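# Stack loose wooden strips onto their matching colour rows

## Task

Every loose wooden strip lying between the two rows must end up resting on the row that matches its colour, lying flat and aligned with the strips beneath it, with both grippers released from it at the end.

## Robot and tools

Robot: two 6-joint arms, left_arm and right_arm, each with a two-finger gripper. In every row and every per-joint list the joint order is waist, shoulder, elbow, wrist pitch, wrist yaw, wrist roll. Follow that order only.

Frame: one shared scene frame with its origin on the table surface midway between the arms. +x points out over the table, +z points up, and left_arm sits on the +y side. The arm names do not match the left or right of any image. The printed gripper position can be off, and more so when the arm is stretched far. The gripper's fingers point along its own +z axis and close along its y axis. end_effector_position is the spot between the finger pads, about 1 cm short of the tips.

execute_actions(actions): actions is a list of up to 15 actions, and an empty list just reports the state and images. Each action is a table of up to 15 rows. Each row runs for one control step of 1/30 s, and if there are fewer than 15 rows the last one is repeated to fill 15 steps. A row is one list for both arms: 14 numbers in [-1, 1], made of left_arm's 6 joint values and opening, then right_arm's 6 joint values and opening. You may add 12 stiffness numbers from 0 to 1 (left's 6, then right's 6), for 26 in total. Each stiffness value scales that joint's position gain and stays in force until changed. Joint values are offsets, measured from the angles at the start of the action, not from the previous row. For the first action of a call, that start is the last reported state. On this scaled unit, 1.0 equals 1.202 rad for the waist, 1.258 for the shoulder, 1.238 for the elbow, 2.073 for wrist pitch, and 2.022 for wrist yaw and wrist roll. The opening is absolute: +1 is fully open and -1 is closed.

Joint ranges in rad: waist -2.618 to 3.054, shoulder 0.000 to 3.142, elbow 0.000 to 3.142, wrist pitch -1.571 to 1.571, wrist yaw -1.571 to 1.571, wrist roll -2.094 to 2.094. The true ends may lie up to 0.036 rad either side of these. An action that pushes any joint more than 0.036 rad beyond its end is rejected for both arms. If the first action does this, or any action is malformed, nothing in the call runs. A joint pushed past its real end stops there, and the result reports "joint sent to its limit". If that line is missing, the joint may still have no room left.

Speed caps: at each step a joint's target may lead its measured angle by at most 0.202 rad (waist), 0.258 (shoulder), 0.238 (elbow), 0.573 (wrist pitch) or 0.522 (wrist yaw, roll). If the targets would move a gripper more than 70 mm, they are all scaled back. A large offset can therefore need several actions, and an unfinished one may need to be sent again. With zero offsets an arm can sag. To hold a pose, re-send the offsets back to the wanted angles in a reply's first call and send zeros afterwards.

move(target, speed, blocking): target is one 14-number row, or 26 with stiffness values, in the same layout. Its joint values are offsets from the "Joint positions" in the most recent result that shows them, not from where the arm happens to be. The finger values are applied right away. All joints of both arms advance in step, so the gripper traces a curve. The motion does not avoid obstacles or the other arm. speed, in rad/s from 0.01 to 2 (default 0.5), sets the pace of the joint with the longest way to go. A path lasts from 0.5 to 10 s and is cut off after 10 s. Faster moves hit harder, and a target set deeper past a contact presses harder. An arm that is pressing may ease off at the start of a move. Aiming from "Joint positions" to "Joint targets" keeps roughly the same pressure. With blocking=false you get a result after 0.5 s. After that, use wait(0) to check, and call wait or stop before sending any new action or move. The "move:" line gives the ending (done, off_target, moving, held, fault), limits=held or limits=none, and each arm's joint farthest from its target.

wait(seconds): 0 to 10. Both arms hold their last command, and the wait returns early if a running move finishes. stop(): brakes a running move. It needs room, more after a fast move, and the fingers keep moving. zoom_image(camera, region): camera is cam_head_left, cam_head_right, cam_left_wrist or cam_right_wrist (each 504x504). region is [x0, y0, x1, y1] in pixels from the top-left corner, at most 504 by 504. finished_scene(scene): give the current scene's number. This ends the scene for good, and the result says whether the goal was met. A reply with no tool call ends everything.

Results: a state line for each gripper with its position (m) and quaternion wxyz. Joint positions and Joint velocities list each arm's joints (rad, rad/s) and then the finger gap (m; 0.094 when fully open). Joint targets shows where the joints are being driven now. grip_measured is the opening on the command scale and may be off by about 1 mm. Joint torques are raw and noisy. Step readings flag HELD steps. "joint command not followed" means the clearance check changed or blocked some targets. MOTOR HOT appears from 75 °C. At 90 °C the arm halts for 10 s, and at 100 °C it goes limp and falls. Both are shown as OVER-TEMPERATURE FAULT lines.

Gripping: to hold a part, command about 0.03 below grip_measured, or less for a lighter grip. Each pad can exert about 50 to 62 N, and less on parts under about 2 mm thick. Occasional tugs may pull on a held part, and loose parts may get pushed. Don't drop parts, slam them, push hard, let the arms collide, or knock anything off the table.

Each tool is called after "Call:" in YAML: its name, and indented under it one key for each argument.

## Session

Call:
execute_actions:
  actions: []

Scene clock: 0.00 s.
left_arm: end_effector_position=(+0.6914, +0.2021, +0.2132) grip_measured=+1.000 end_effector_quat_wxyz=(+0.563, +0.389, +0.666, -0.296) | right_arm: end_effector_position=(-0.0441, -0.4309, +0.1051) grip_measured=+1.000 end_effector_quat_wxyz=(+0.104, +0.349, +0.931, +0.023)
Joint names: [waist, shoulder, elbow, wrist pitch, wrist yaw, wrist roll]
Joint positions: left_arm=[ 0.363  2.635  2.531 -0.392  1.158  0.505  0.094] | right_arm=[-1.604  1.252  0.933 -1.267 -0.213 -1.063  0.094]
Joint velocities: left_arm=[-0.007  0.002 -0.017  0.007  0.007  0.066  0.   ] | right_arm=[-0.002 -0.012 -0.017  0.022  0.007 -0.125  0.   ]
Joint torques (N m, as the arm reports them, + toward a larger angle): no reading
Motor temperatures (°C, as the motors report them): left_arm=[27 30 28 26 27 28] | right_arm=[28 32 27 30 28 28]
Joint targets: left_arm=[0.363 2.613 2.543 -0.389 1.167 0.506] | right_arm=[-1.604 1.245 0.941 -1.270 -0.220 -1.063]
Joint stiffness scale: left_arm=[1. 1. 1. 1. 1. 1.] | right_arm=[1. 1. 1. 1. 1. 1.]

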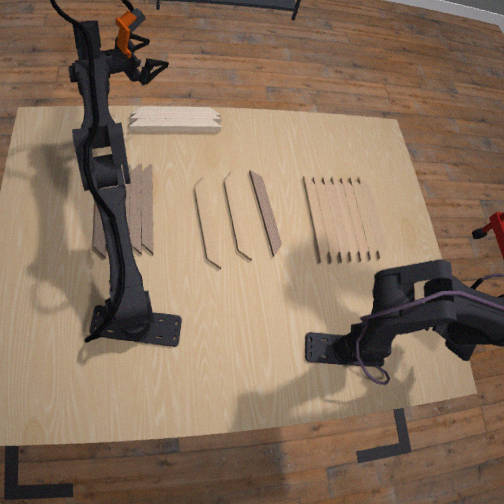

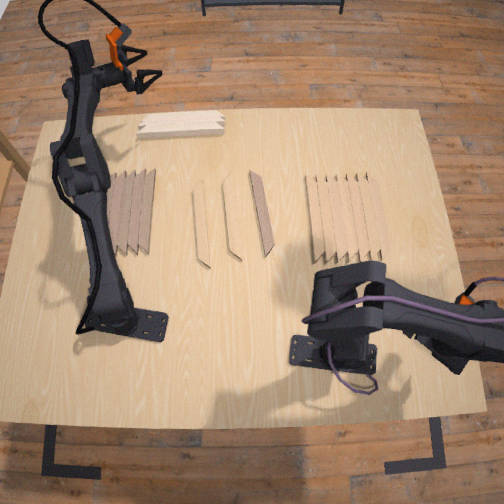

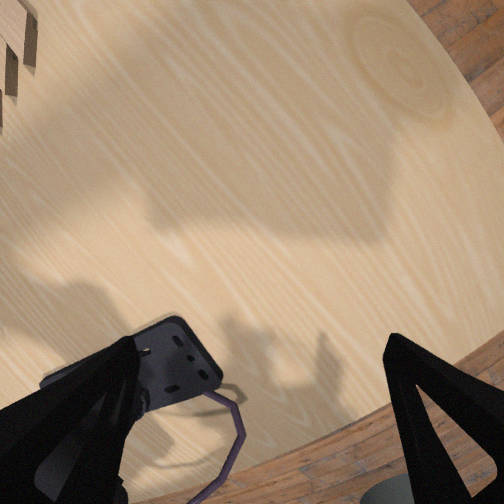

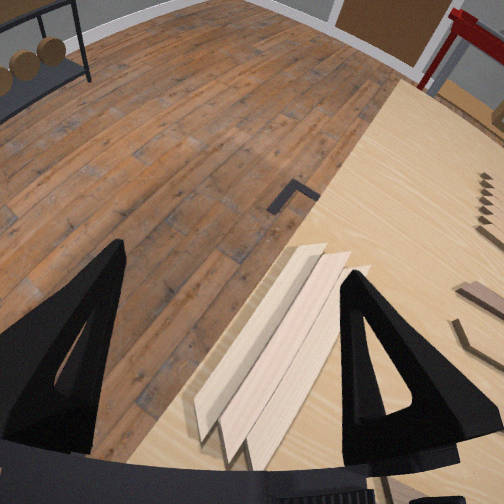

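Call:
move:
  target: [0,-0.82,-0.91,-0.47,-0.573,-0.25,0.3, 1,0,0.1,-0.06,0.105,0.75,0.3]
  speed: 1.2

Call:
move:
  target: [0,0,0,0,0,0,0.3, 0.935,0.78,0.72,0.085,0,0,0.3]
  speed: 1.0

Scene clock: 15.00 s.
left_arm: end_effector_position=(+0.3284, +0.2971, +0.1405) grip_measured=+0.301 end_effector_quat_wxyz=(-0.000, -0.091, +0.996, -0.004) | right_arm: end_effector_position=(+0.1069, -0.3381, +0.1234) grip_measured=+0.303 end_effector_quat_wxyz=(-0.021, +0.493, +0.870, +0.008)
Joint names: [waist, shoulder, elbow, wrist pitch, wrist yaw, wrist roll]
Joint positions: left_arm=[ 0.363  1.629  1.416 -1.359  0.007  0.008  0.061] | right_arm=[-0.41   1.252  1.02  -1.382 -0.012  0.447  0.061]
Joint velocities: left_arm=[-0.002 -0.017 -0.017 -0.022  0.007  0.007 -0.002] | right_arm=[-0.002  0.007  0.002 -0.022 -0.066 -0.037 -0.001]
Joint torques (N m, as the arm reports them, + toward a larger angle): left_arm=[ -0.06 -10.03   4.82   0.55  -0.11  -0.04] | right_arm=[ 0.66 -3.23  7.01  0.14  0.1   0.05]
Motor temperatures (°C, as the motors report them): left_arm=[27 40 29 28 27 28] | right_arm=[28 32 28 30 28 28]
Joint targets: left_arm=[0.363 1.604 1.404 -1.366 -0.001 -0.000] | right_arm=[-0.402 1.252 1.057 -1.391 -0.001 0.454]
Joint stiffness scale: left_arm=[1. 1. 1. 1. 1. 1.] | right_arm=[1. 1. 1. 1. 1. 1.]
move: off_target (left_arm, right_arm); limits=none; left_arm: farthest joint: the shoulder, 0.025 radians from its target (1.032 radians at the start); right_arm: farthest joint: the elbow, 0.036 radians from its target (0.124 radians at the start)

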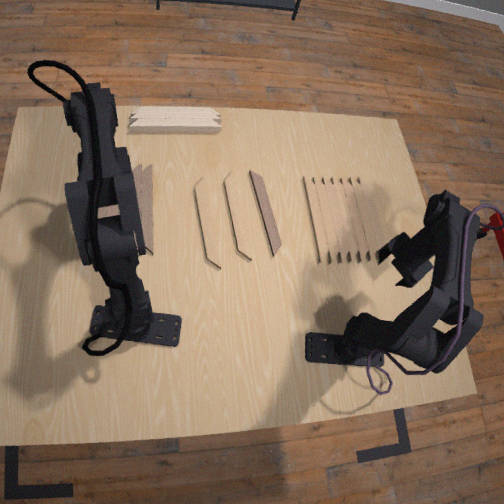

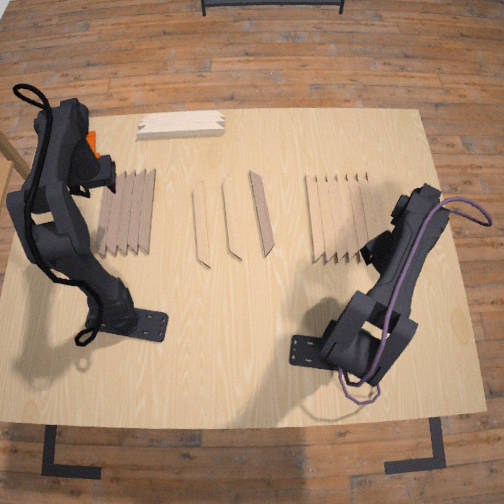

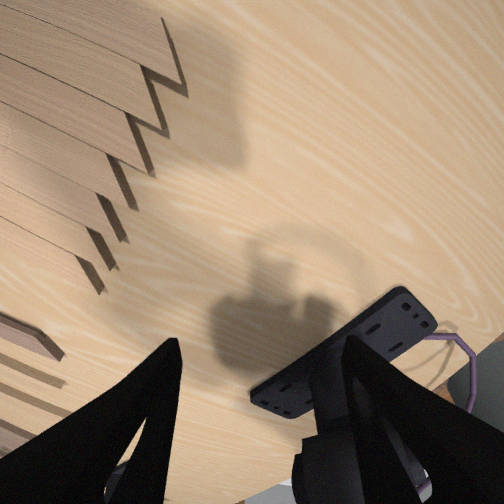

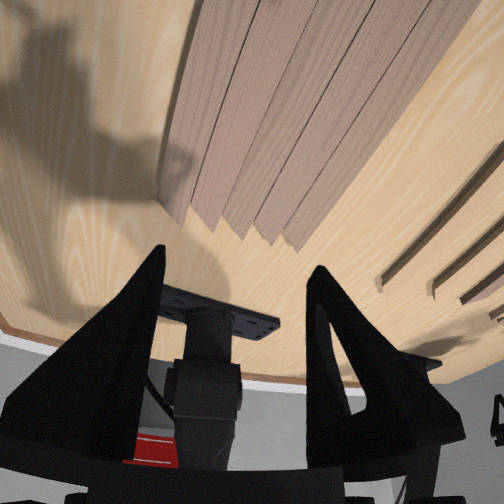

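Scene clock: 16.83 s.
left_arm: end_effector_position=(+0.3284, +0.2971, +0.1405) grip_measured=+0.301 end_effector_quat_wxyz=(-0.000, -0.091, +0.996, -0.004) | right_arm: end_effector_position=(+0.3249, -0.0145, +0.0432) grip_measured=+0.303 end_effector_quat_wxyz=(-0.007, -0.048, +0.999, +0.005)
Joint names: [waist, shoulder, elbow, wrist pitch, wrist yaw, wrist roll]
Joint positions: left_arm=[ 0.363  1.629  1.416 -1.359  0.007  0.008  0.061] | right_arm=[ 0.719  2.247  1.876 -1.206 -0.016  0.447  0.061]
Joint velocities: left_arm=[-0.012  0.007  0.002 -0.022 -0.007  0.022 -0.001] | right_arm=[ 0.007  0.002  0.007 -0.037 -0.007 -0.022  0.001]
Joint torques (N m, as the arm reports them, + toward a larger angle): left_arm=[ 0.01 -7.89  5.9   0.63 -0.03  0.03] | right_arm=[ -0.29 -13.95   6.9    0.32   0.03   0.  ]
Motor temperatures (°C, as the motors report them): left_arm=[27 39 29 28 27 28] | right_arm=[28 32 29 30 28 28]
Joint targets: left_arm=[0.363 1.629 1.416 -1.359 0.007 0.008] | right_arm=[0.714 2.233 1.912 -1.206 -0.012 0.447]
Joint stiffness scale: left_arm=[1. 1. 1. 1. 1. 1.] | right_arm=[1. 1. 1. 1. 1. 1.]
move: off_target (right_arm); limits=none; left_arm: farthest joint: the waist, 0.000 radians from its target (0.000 radians at the start); right_arm: farthest joint: the elbow, 0.036 radians from its target (0.891 radians at the start)

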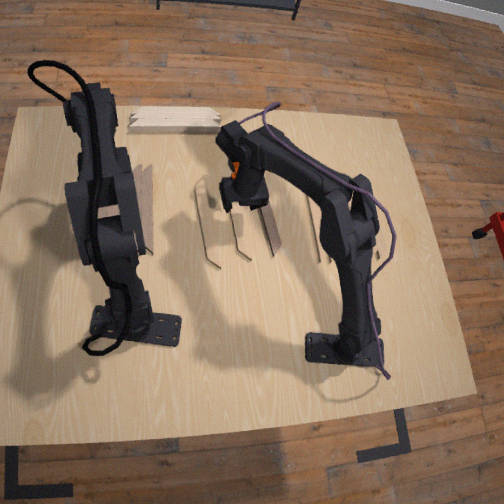

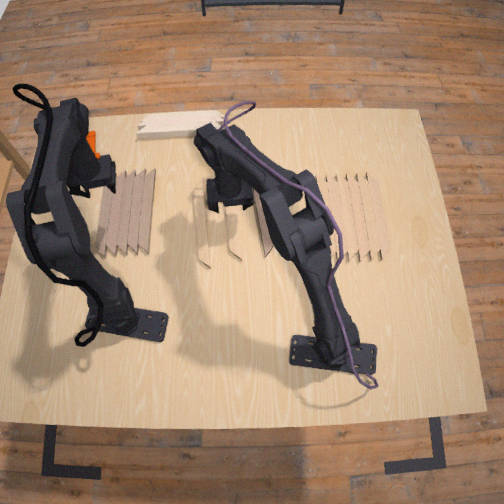

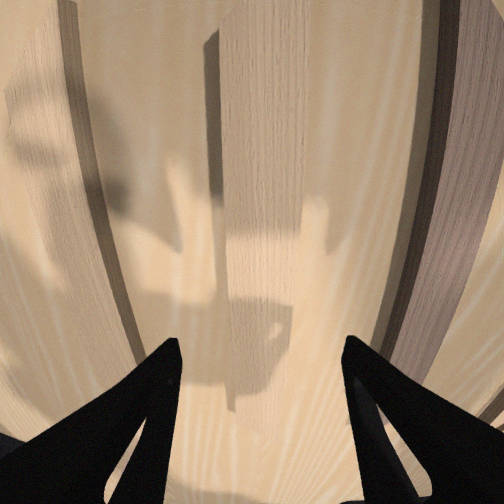

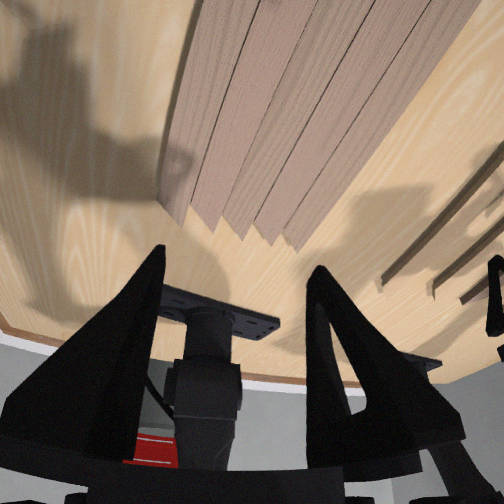

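Call:
move:
  target: [0,0,0,0,0,0,0.3, 0,0.062,0,0.046,0.012,0,0.3]
  speed: 0.2

Call:
move:
  target: [0,0,0,0,0,0,0.3, 0,0,0,0,0,0,-0.46]

Scene clock: 22.20 s.
left_arm: end_effector_position=(+0.3284, +0.2971, +0.1405) grip_measured=+0.301 end_effector_quat_wxyz=(-0.000, -0.091, +0.996, -0.004) | right_arm: end_effector_position=(+0.3379, -0.0092, +0.0084) grip_measured=+0.303 end_effector_quat_wxyz=(-0.002, -0.048, +0.999, +0.001)
Joint names: [waist, shoulder, elbow, wrist pitch, wrist yaw, wrist roll]
Joint positions: left_arm=[ 0.363  1.629  1.416 -1.359  0.007  0.008  0.061] | right_arm=[ 0.719  2.329  1.876 -1.12  -0.003  0.447  0.061]
Joint velocities: left_arm=[-0.017 -0.012 -0.002 -0.007 -0.081  0.037  0.001] | right_arm=[-0.017 -0.012 -0.022  0.007  0.051  0.022 -0.   ]
Joint torques (N m, as the arm reports them, + toward a larger angle): left_arm=[-0.02 -7.91  5.92  0.62 -0.04  0.03] | right_arm=[  0.03 -13.92   4.4    0.38   0.06  -0.02]
Motor temperatures (°C, as the motors report them): left_arm=[27 37 29 28 27 28] | right_arm=[28 35 29 30 28 28]
Joint targets: left_arm=[0.363 1.629 1.416 -1.359 0.007 0.008] | right_arm=[0.719 2.325 1.876 -1.110 0.008 0.447]
Joint stiffness scale: left_arm=[1. 1. 1. 1. 1. 1.] | right_arm=[1. 1. 1. 1. 1. 1.]
move: done; limits=none; left_arm: farthest joint: the waist, 0.000 radians from its target (0.000 radians at the start); right_arm: farthest joint: the wrist yaw, 0.012 radians from its target (0.024 radians at the start)

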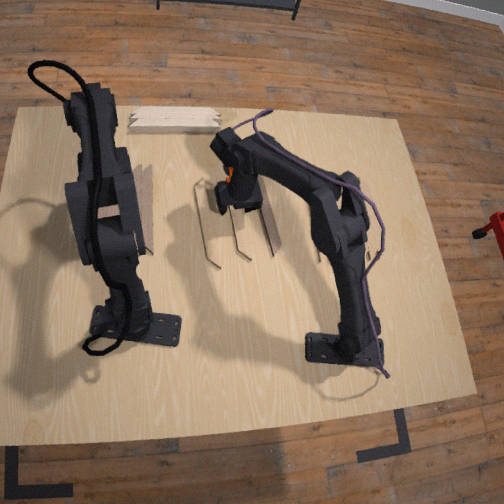

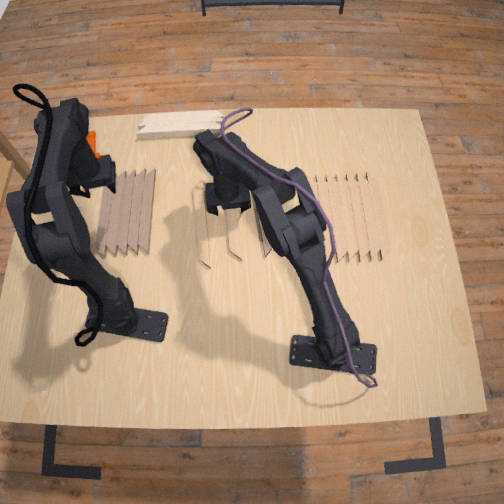

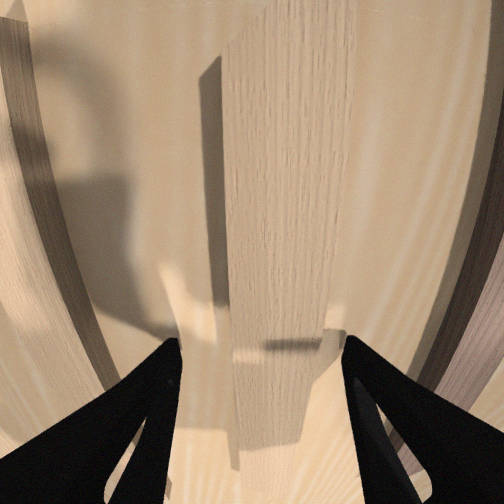

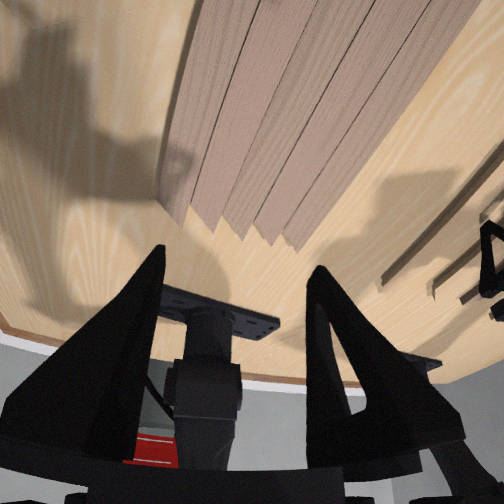

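Scene clock: 22.70 s.
left_arm: end_effector_position=(+0.3284, +0.2971, +0.1405) grip_measured=+0.301 end_effector_quat_wxyz=(-0.000, -0.091, +0.996, -0.004) | right_arm: end_effector_position=(+0.3379, -0.0091, +0.0084) grip_measured=-0.431 end_effector_quat_wxyz=(-0.002, -0.048, +0.999, +0.001)
Joint names: [waist, shoulder, elbow, wrist pitch, wrist yaw, wrist roll]
Joint positions: left_arm=[ 0.363  1.629  1.416 -1.359  0.007  0.008  0.061] | right_arm=[ 0.719  2.329  1.876 -1.12  -0.004  0.447  0.027]
Joint velocities: left_arm=[-0.022 -0.012  0.002 -0.007  0.051 -0.11  -0.001] | right_arm=[-0.022 -0.012  0.007 -0.007 -0.007  0.007 -0.001]
Joint torques (N m, as the arm reports them, + toward a larger angle): left_arm=[-0.03 -7.89  5.93  0.61 -0.02  0.02] | right_arm=[  0.01 -13.46   4.52   0.31  -0.01   0.02]
Motor temperatures (°C, as the motors report them): left_arm=[27 37 29 28 27 28] | right_arm=[28 35 29 30 28 28]
Joint targets: left_arm=[0.363 1.629 1.416 -1.359 0.007 0.008] | right_arm=[0.719 2.329 1.876 -1.120 -0.004 0.447]
Joint stiffness scale: left_arm=[1. 1. 1. 1. 1. 1.] | right_arm=[1. 1. 1. 1. 1. 1.]
move: done; limits=none; left_arm: farthest joint: the waist, 0.000 radians from its target (0.000 radians at the start); right_arm: farthest joint: the wrist yaw, 0.001 radians from its target (0.000 radians at the start)

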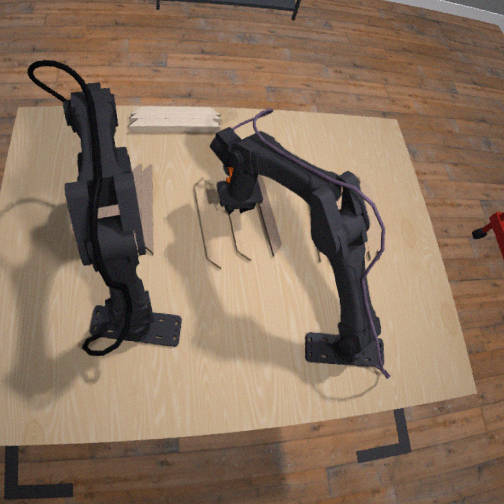

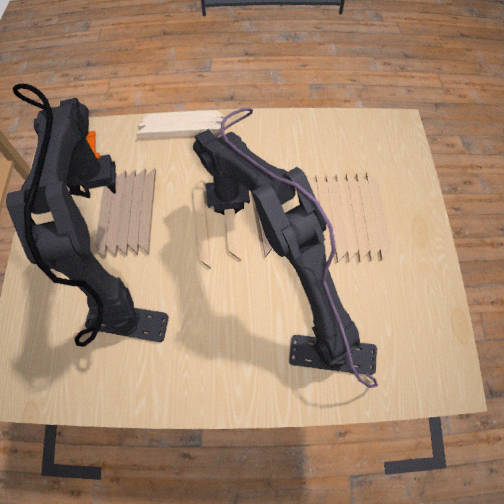

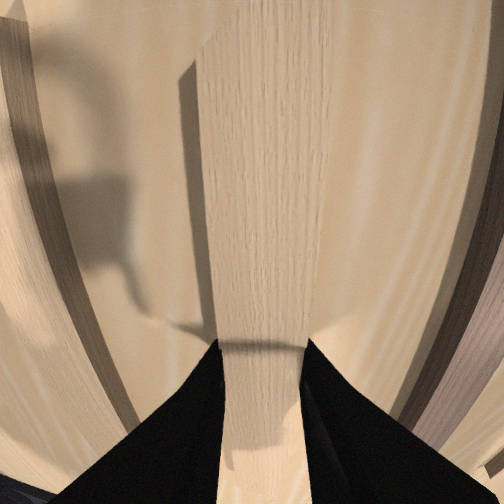

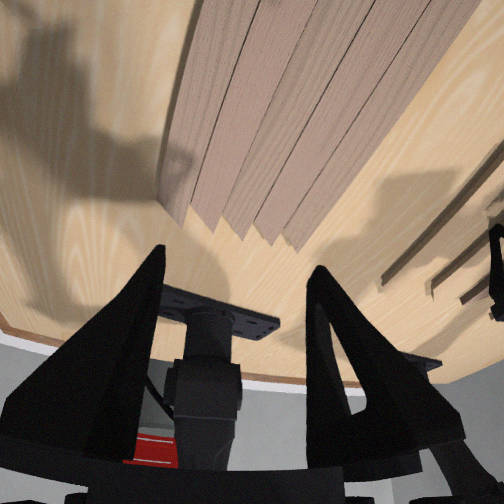

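Call:
move:
  target: [0,0,0,0,0,0,0.3, 0,-0.1,0,-0.06,0,0,-0.46]
  speed: 0.3

Call:
move:
  target: [-0.89,0.494,0.446,0.062,0,-0.508,0.3, -0.662,-0.146,-0.285,0.09,0,-0.353,-0.46]
  speed: 0.7

Call:
zoom_image:
  camera: "cam_head_left"
  region: [280,140,420,280]

Scene clock: 35.43 s.
left_arm: end_effector_position=(+0.3284, +0.2971, +0.1405) grip_measured=+0.301 end_effector_quat_wxyz=(-0.000, -0.091, +0.996, -0.004) | right_arm: end_effector_position=(+0.3220, -0.0188, +0.0561) grip_measured=-0.431 end_effector_quat_wxyz=(-0.002, -0.048, +0.999, +0.001)
Joint names: [waist, shoulder, elbow, wrist pitch, wrist yaw, wrist roll]
Joint positions: left_arm=[ 0.363  1.629  1.416 -1.359  0.007  0.008  0.061] | right_arm=[ 0.719  2.216  1.876 -1.234 -0.003  0.447  0.027]
Joint velocities: left_arm=[ 0.002  0.002 -0.027 -0.066 -0.007 -0.081  0.   ] | right_arm=[-0.007 -0.002  0.007  0.007 -0.081 -0.051 -0.001]
Joint torques (N m, as the arm reports them, + toward a larger angle): left_arm=[-0.01 -7.92  5.91  0.62 -0.03  0.03] | right_arm=[  0.07 -13.65   4.7    0.21   0.01   0.01]
Motor temperatures (°C, as the motors report them): left_arm=[27 35 29 27 27 28] | right_arm=[28 38 29 30 28 28]
Joint targets: left_arm=[0.363 1.629 1.416 -1.359 0.007 0.008] | right_arm=[0.719 2.203 1.876 -1.244 -0.003 0.447]
Joint stiffness scale: left_arm=[1. 1. 1. 1. 1. 1.] | right_arm=[1. 1. 1. 1. 1. 1.]
move: done; limits=none; left_arm: farthest joint: the waist, 0.000 radians from its target (0.000 radians at the start); right_arm: farthest joint: the shoulder, 0.012 radians from its target (0.126 radians at the start)

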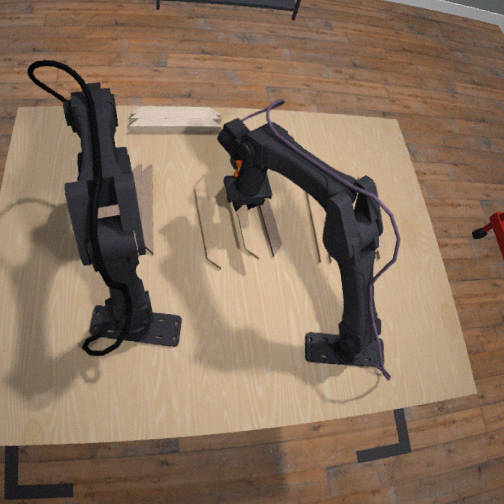

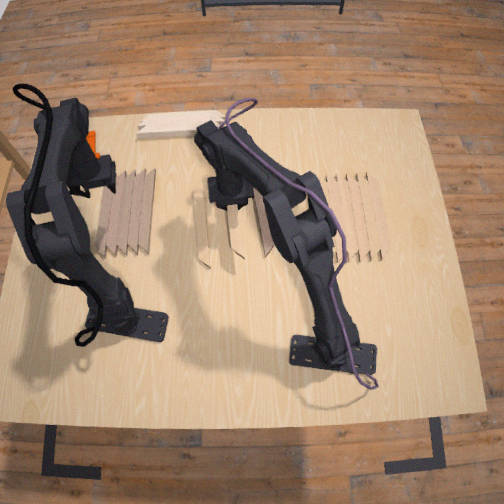

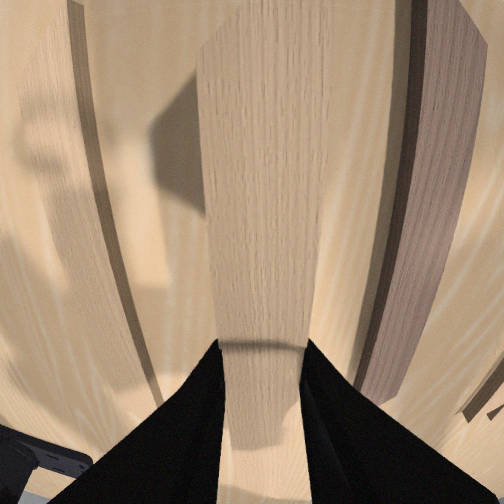

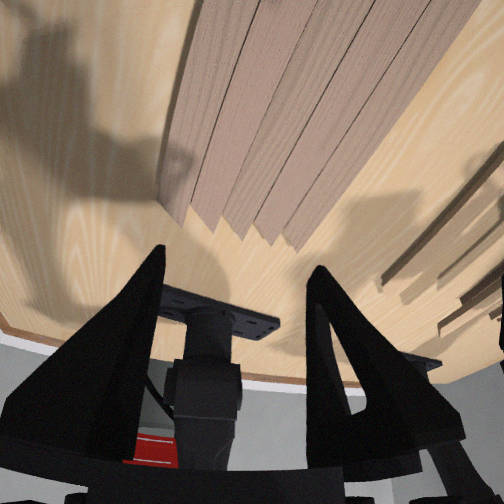

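Scene clock: 37.83 s.
left_arm: end_effector_position=(+0.3219, -0.0999, +0.0519) grip_measured=+0.301 end_effector_quat_wxyz=(-0.006, -0.061, +0.998, -0.007) | right_arm: end_effector_position=(+0.3292, -0.3384, +0.0334) grip_measured=-0.431 end_effector_quat_wxyz=(-0.002, -0.002, +1.000, +0.002)
Joint names: [waist, shoulder, elbow, wrist pitch, wrist yaw, wrist roll]
Joint positions: left_arm=[-0.716  2.258  1.93  -1.236  0.018 -1.011  0.061] | right_arm=[-0.083  2.061  1.541 -1.055 -0.004 -0.26   0.027]
Joint velocities: left_arm=[ 0.002  0.002  0.007  0.037  0.007  0.022 -0.   ] | right_arm=[-0.002  0.002  0.017  0.022 -0.066 -0.022  0.   ]
Joint torques (N m, as the arm reports them, + toward a larger angle): left_arm=[  0.76 -14.38   9.53   0.68  -0.11  -0.04] | right_arm=[  0.41 -13.67   3.17   0.39   0.02  -0.08]
Motor temperatures (°C, as the motors report them): left_arm=[27 35 30 27 27 28] | right_arm=[28 38 29 30 28 28]
Joint targets: left_arm=[-0.706 2.251 1.968 -1.231 0.007 -1.020] | right_arm=[-0.077 2.032 1.523 -1.047 -0.004 -0.266]
Joint stiffness scale: left_arm=[1. 1. 1. 1. 1. 1.] | right_arm=[1. 1. 1. 1. 1. 1.]
move: off_target (left_arm, right_arm); limits=none; left_arm: farthest joint: the elbow, 0.039 radians from its target (0.552 radians at the start); right_arm: farthest joint: the shoulder, 0.029 radians from its target (0.183 radians at the start)

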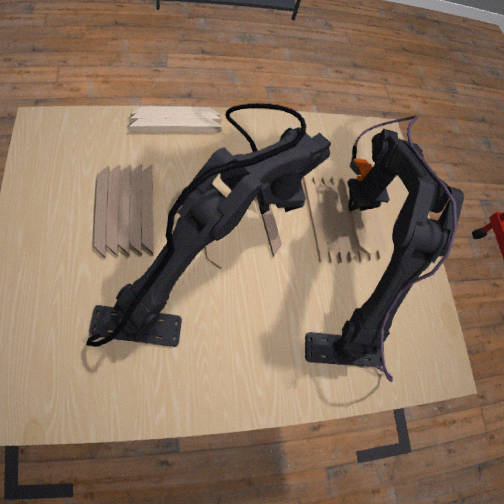

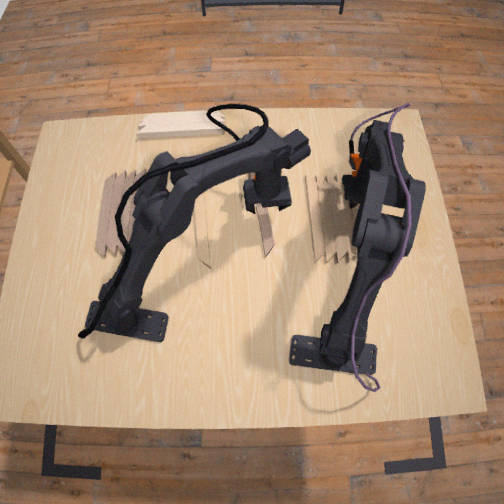

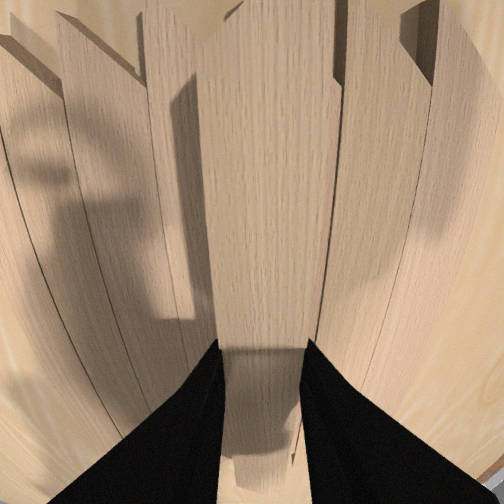

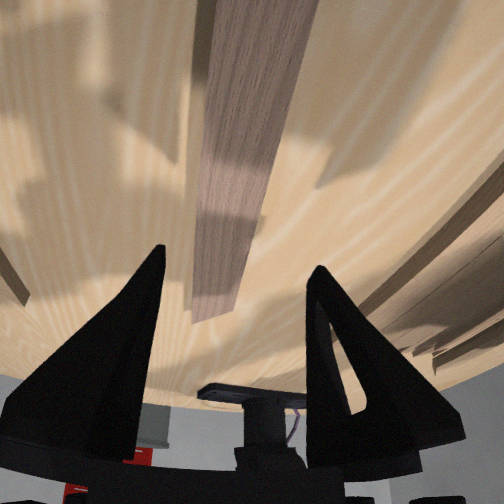

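Region (280, 140, 420, 280) of cam_head_left's 504x504 image, scaled by 3.600, with more detail than that image has.

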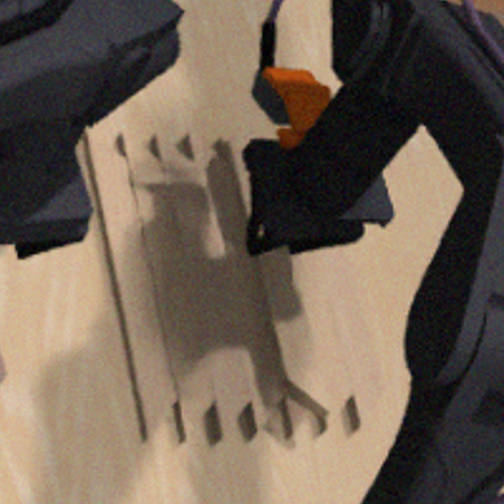

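Call:
move:
  target: [0.035,0,-0.109,0.06,-0.012,0.02,0.3, -0.025,0.018,0,0.012,0,-0.015,-0.46]
  speed: 0.2

Call:
zoom_image:
  camera: "cam_head_left"
  region: [280,140,420,280]

Scene clock: 51.30 s.
left_arm: end_effector_position=(+0.3298, -0.0845, +0.0211) grip_measured=+0.301 end_effector_quat_wxyz=(-0.004, -0.061, +0.998, -0.001) | right_arm: end_effector_position=(+0.3292, -0.3474, +0.0255) grip_measured=-0.431 end_effector_quat_wxyz=(-0.004, -0.002, +1.000, +0.003)
Joint names: [waist, shoulder, elbow, wrist pitch, wrist yaw, wrist roll]
Joint positions: left_arm=[-0.684  2.258  1.806 -1.121  0.007 -0.979  0.061] | right_arm=[-0.105  2.082  1.541 -1.038 -0.004 -0.284  0.027]
Joint velocities: left_arm=[ 0.002 -0.002 -0.002  0.051 -0.007  0.037  0.001] | right_arm=[ 0.012  0.017 -0.002  0.037 -0.066 -0.022  0.001]
Joint torques (N m, as the arm reports them, + toward a larger angle): left_arm=[  0.87 -13.66   4.75   0.7   -0.15   0.1 ] | right_arm=[ -0.56 -11.25   4.28   0.4    0.03  -0.07]
Motor temperatures (°C, as the motors report them): left_arm=[27 38 31 27 27 28] | right_arm=[28 39 29 30 28 28]
Joint targets: left_arm=[-0.674 2.258 1.795 -1.112 -0.007 -0.971] | right_arm=[-0.113 2.084 1.541 -1.030 -0.004 -0.290]
Joint stiffness scale: left_arm=[1. 1. 1. 1. 1. 1.] | right_arm=[1. 1. 1. 1. 1. 1.]
move: done; limits=none; left_arm: farthest joint: the wrist yaw, 0.013 radians from its target (0.024 radians at the start); right_arm: farthest joint: the waist, 0.008 radians from its target (0.031 radians at the start)

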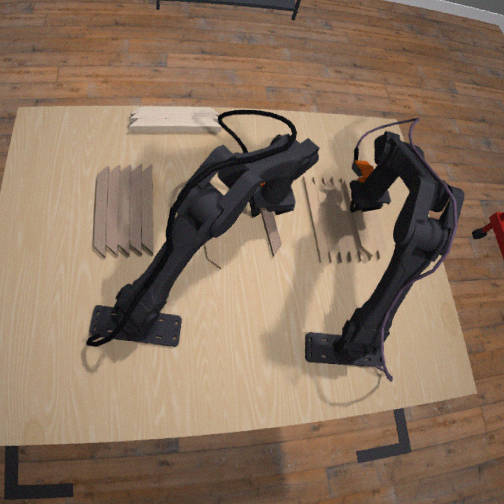

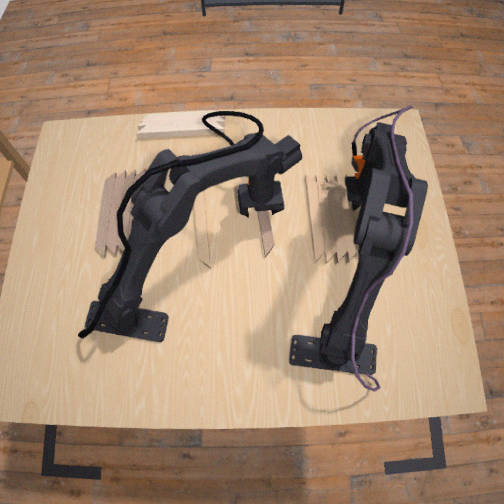

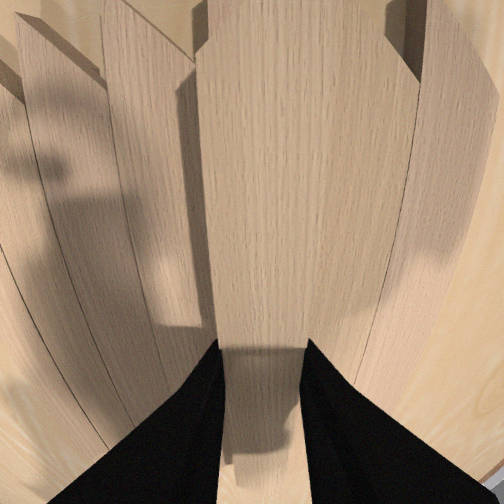

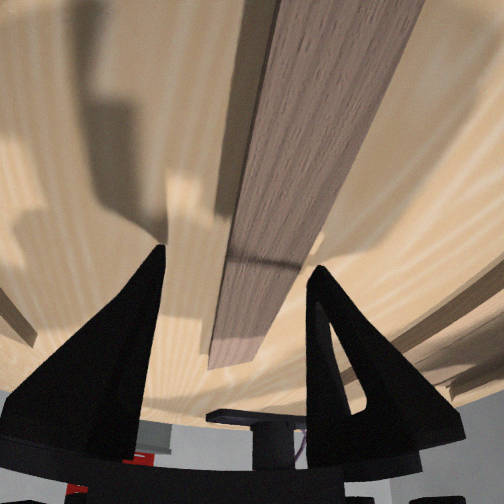

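Region (280, 140, 420, 280) of cam_head_left's 504x504 image, scaled by 3.600, with more detail than that image has.

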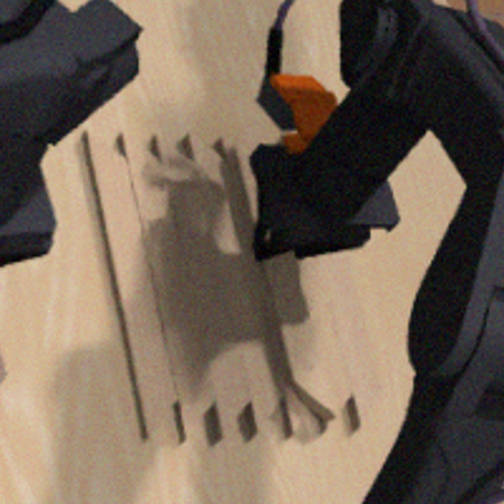

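Call:
move:
  target: [0,0.02,0,0.022,0,0,0.6, 0,0.02,0,0.008,0,0,-0.46]
  speed: 0.06

Call:
move:
  target: [0,0,0,0,0,0,-0.47, 0,0,0,0,0,0,0]

Scene clock: 55.20 s.
left_arm: end_effector_position=(+0.3332, -0.0887, +0.0146) grip_measured=+0.598 end_effector_quat_wxyz=(-0.000, -0.061, +0.998, -0.006) | right_arm: end_effector_position=(+0.3285, -0.3472, +0.0210) grip_measured=-0.431 end_effector_quat_wxyz=(-0.009, -0.003, +1.000, +0.005)
Joint names: [waist, shoulder, elbow, wrist pitch, wrist yaw, wrist roll]
Joint positions: left_arm=[-0.684  2.274  1.806 -1.093  0.008 -0.979  0.075] | right_arm=[-0.105  2.095  1.541 -1.036 -0.004 -0.285  0.027]
Joint velocities: left_arm=[-0.012  0.012  0.007  0.007  0.051 -0.095 -0.   ] | right_arm=[-0.007 -0.007  0.002  0.007  0.007 -0.081  0.   ]
Joint torques (N m, as the arm reports them, + toward a larger angle): left_arm=[ -0.03 -13.02   5.79   0.81  -0.04   0.02] | right_arm=[  0.14 -10.28   4.29   0.48   0.01   0.02]
Motor temperatures (°C, as the motors report them): left_arm=[27 38 30 27 27 28] | right_arm=[28 39 29 30 28 28]
Joint targets: left_arm=[-0.684 2.283 1.806 -1.076 0.007 -0.979] | right_arm=[-0.105 2.108 1.541 -1.022 -0.004 -0.284]
Joint stiffness scale: left_arm=[1. 1. 1. 1. 1. 1.] | right_arm=[1. 1. 1. 1. 1. 1.]
move: done; limits=none; left_arm: farthest joint: the wrist pitch, 0.018 radians from its target (0.046 radians at the start); right_arm: farthest joint: the wrist pitch, 0.015 radians from its target (0.017 radians at the start)

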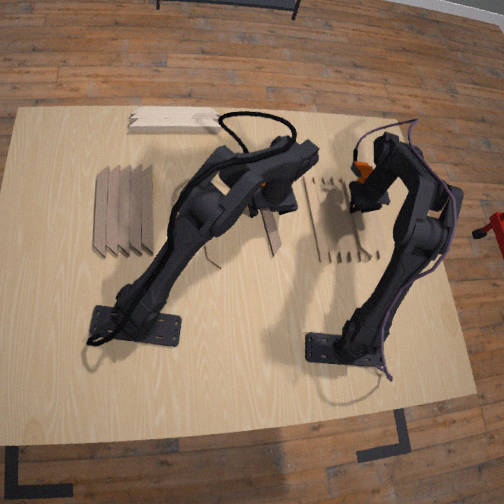

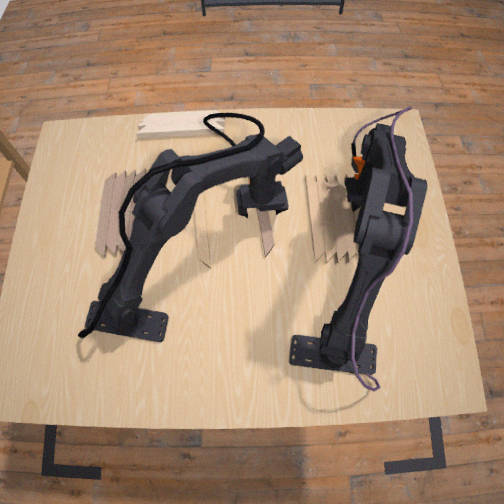

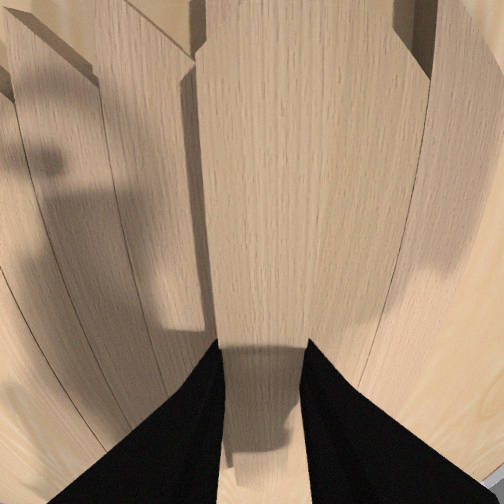

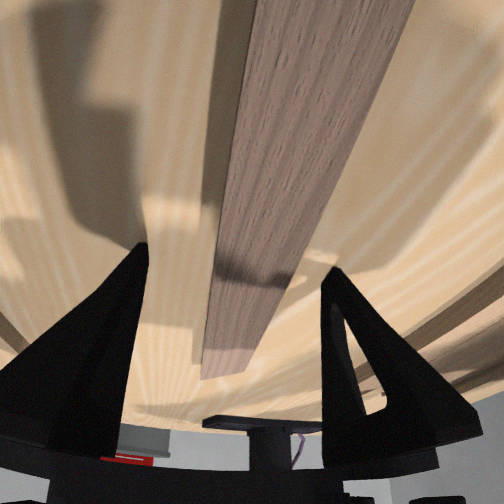

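Scene clock: 55.70 s.
left_arm: end_effector_position=(+0.3331, -0.0896, +0.0146) grip_measured=-0.445 end_effector_quat_wxyz=(-0.001, -0.061, +0.998, -0.008) | right_arm: end_effector_position=(+0.3284, -0.3472, +0.0210) grip_measured=-0.003 end_effector_quat_wxyz=(-0.009, -0.003, +1.000, +0.005)
Joint names: [waist, shoulder, elbow, wrist pitch, wrist yaw, wrist roll]
Joint positions: left_arm=[-0.684  2.274  1.806 -1.091  0.012 -0.979  0.026] | right_arm=[-0.105  2.095  1.541 -1.037 -0.004 -0.285  0.047]
Joint velocities: left_arm=[-0.027 -0.012 -0.007  0.037 -0.007  0.095 -0.001] | right_arm=[ 0.002  0.002  0.002  0.007 -0.007  0.037  0.   ]
Joint torques (N m, as the arm reports them, + toward a larger angle): left_arm=[ -0.07 -13.77   5.81   0.63  -0.07   0.03] | right_arm=[  0.03 -11.48   4.39   0.29   0.03  -0.02]
Motor temperatures (°C, as the motors report them): left_arm=[27 39 30 27 27 28] | right_arm=[28 39 29 30 28 28]
Joint targets: left_arm=[-0.684 2.274 1.806 -1.093 0.008 -0.979] | right_arm=[-0.105 2.095 1.541 -1.037 -0.004 -0.285]
Joint stiffness scale: left_arm=[1. 1. 1. 1. 1. 1.] | right_arm=[1. 1. 1. 1. 1. 1.]
move: done; limits=none; left_arm: farthest joint: the wrist yaw, 0.004 radians from its target (0.000 radians at the start); right_arm: farthest joint: the wrist pitch, 0.001 radians from its target (0.000 radians at the start)

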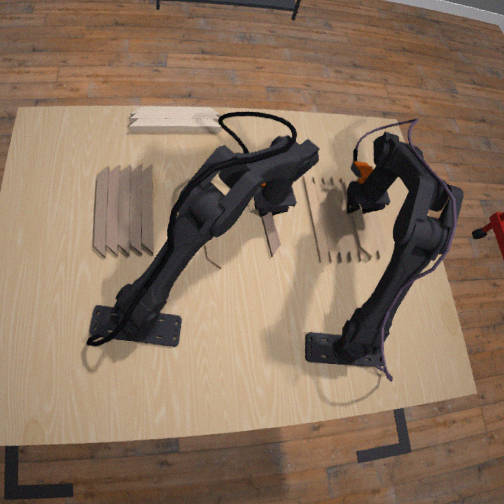

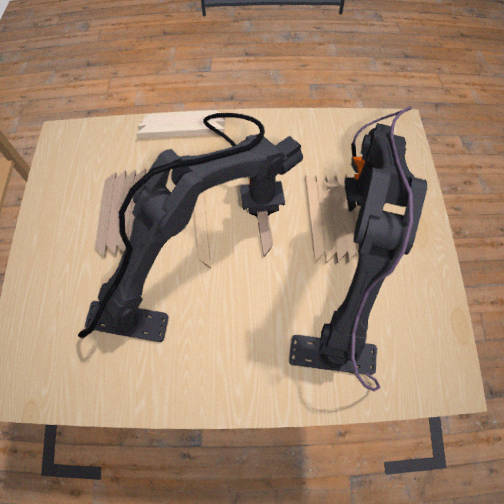

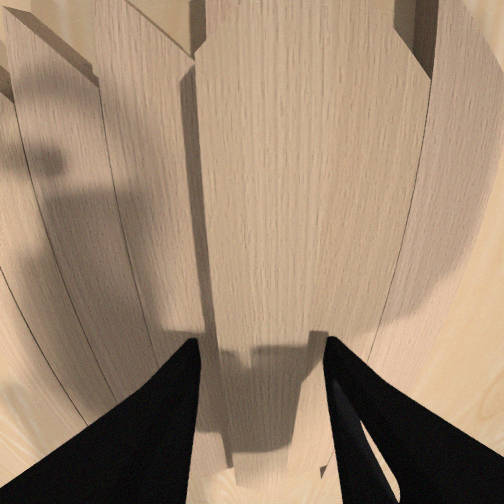

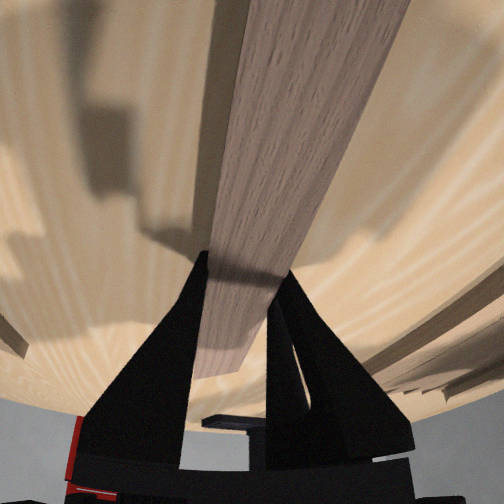

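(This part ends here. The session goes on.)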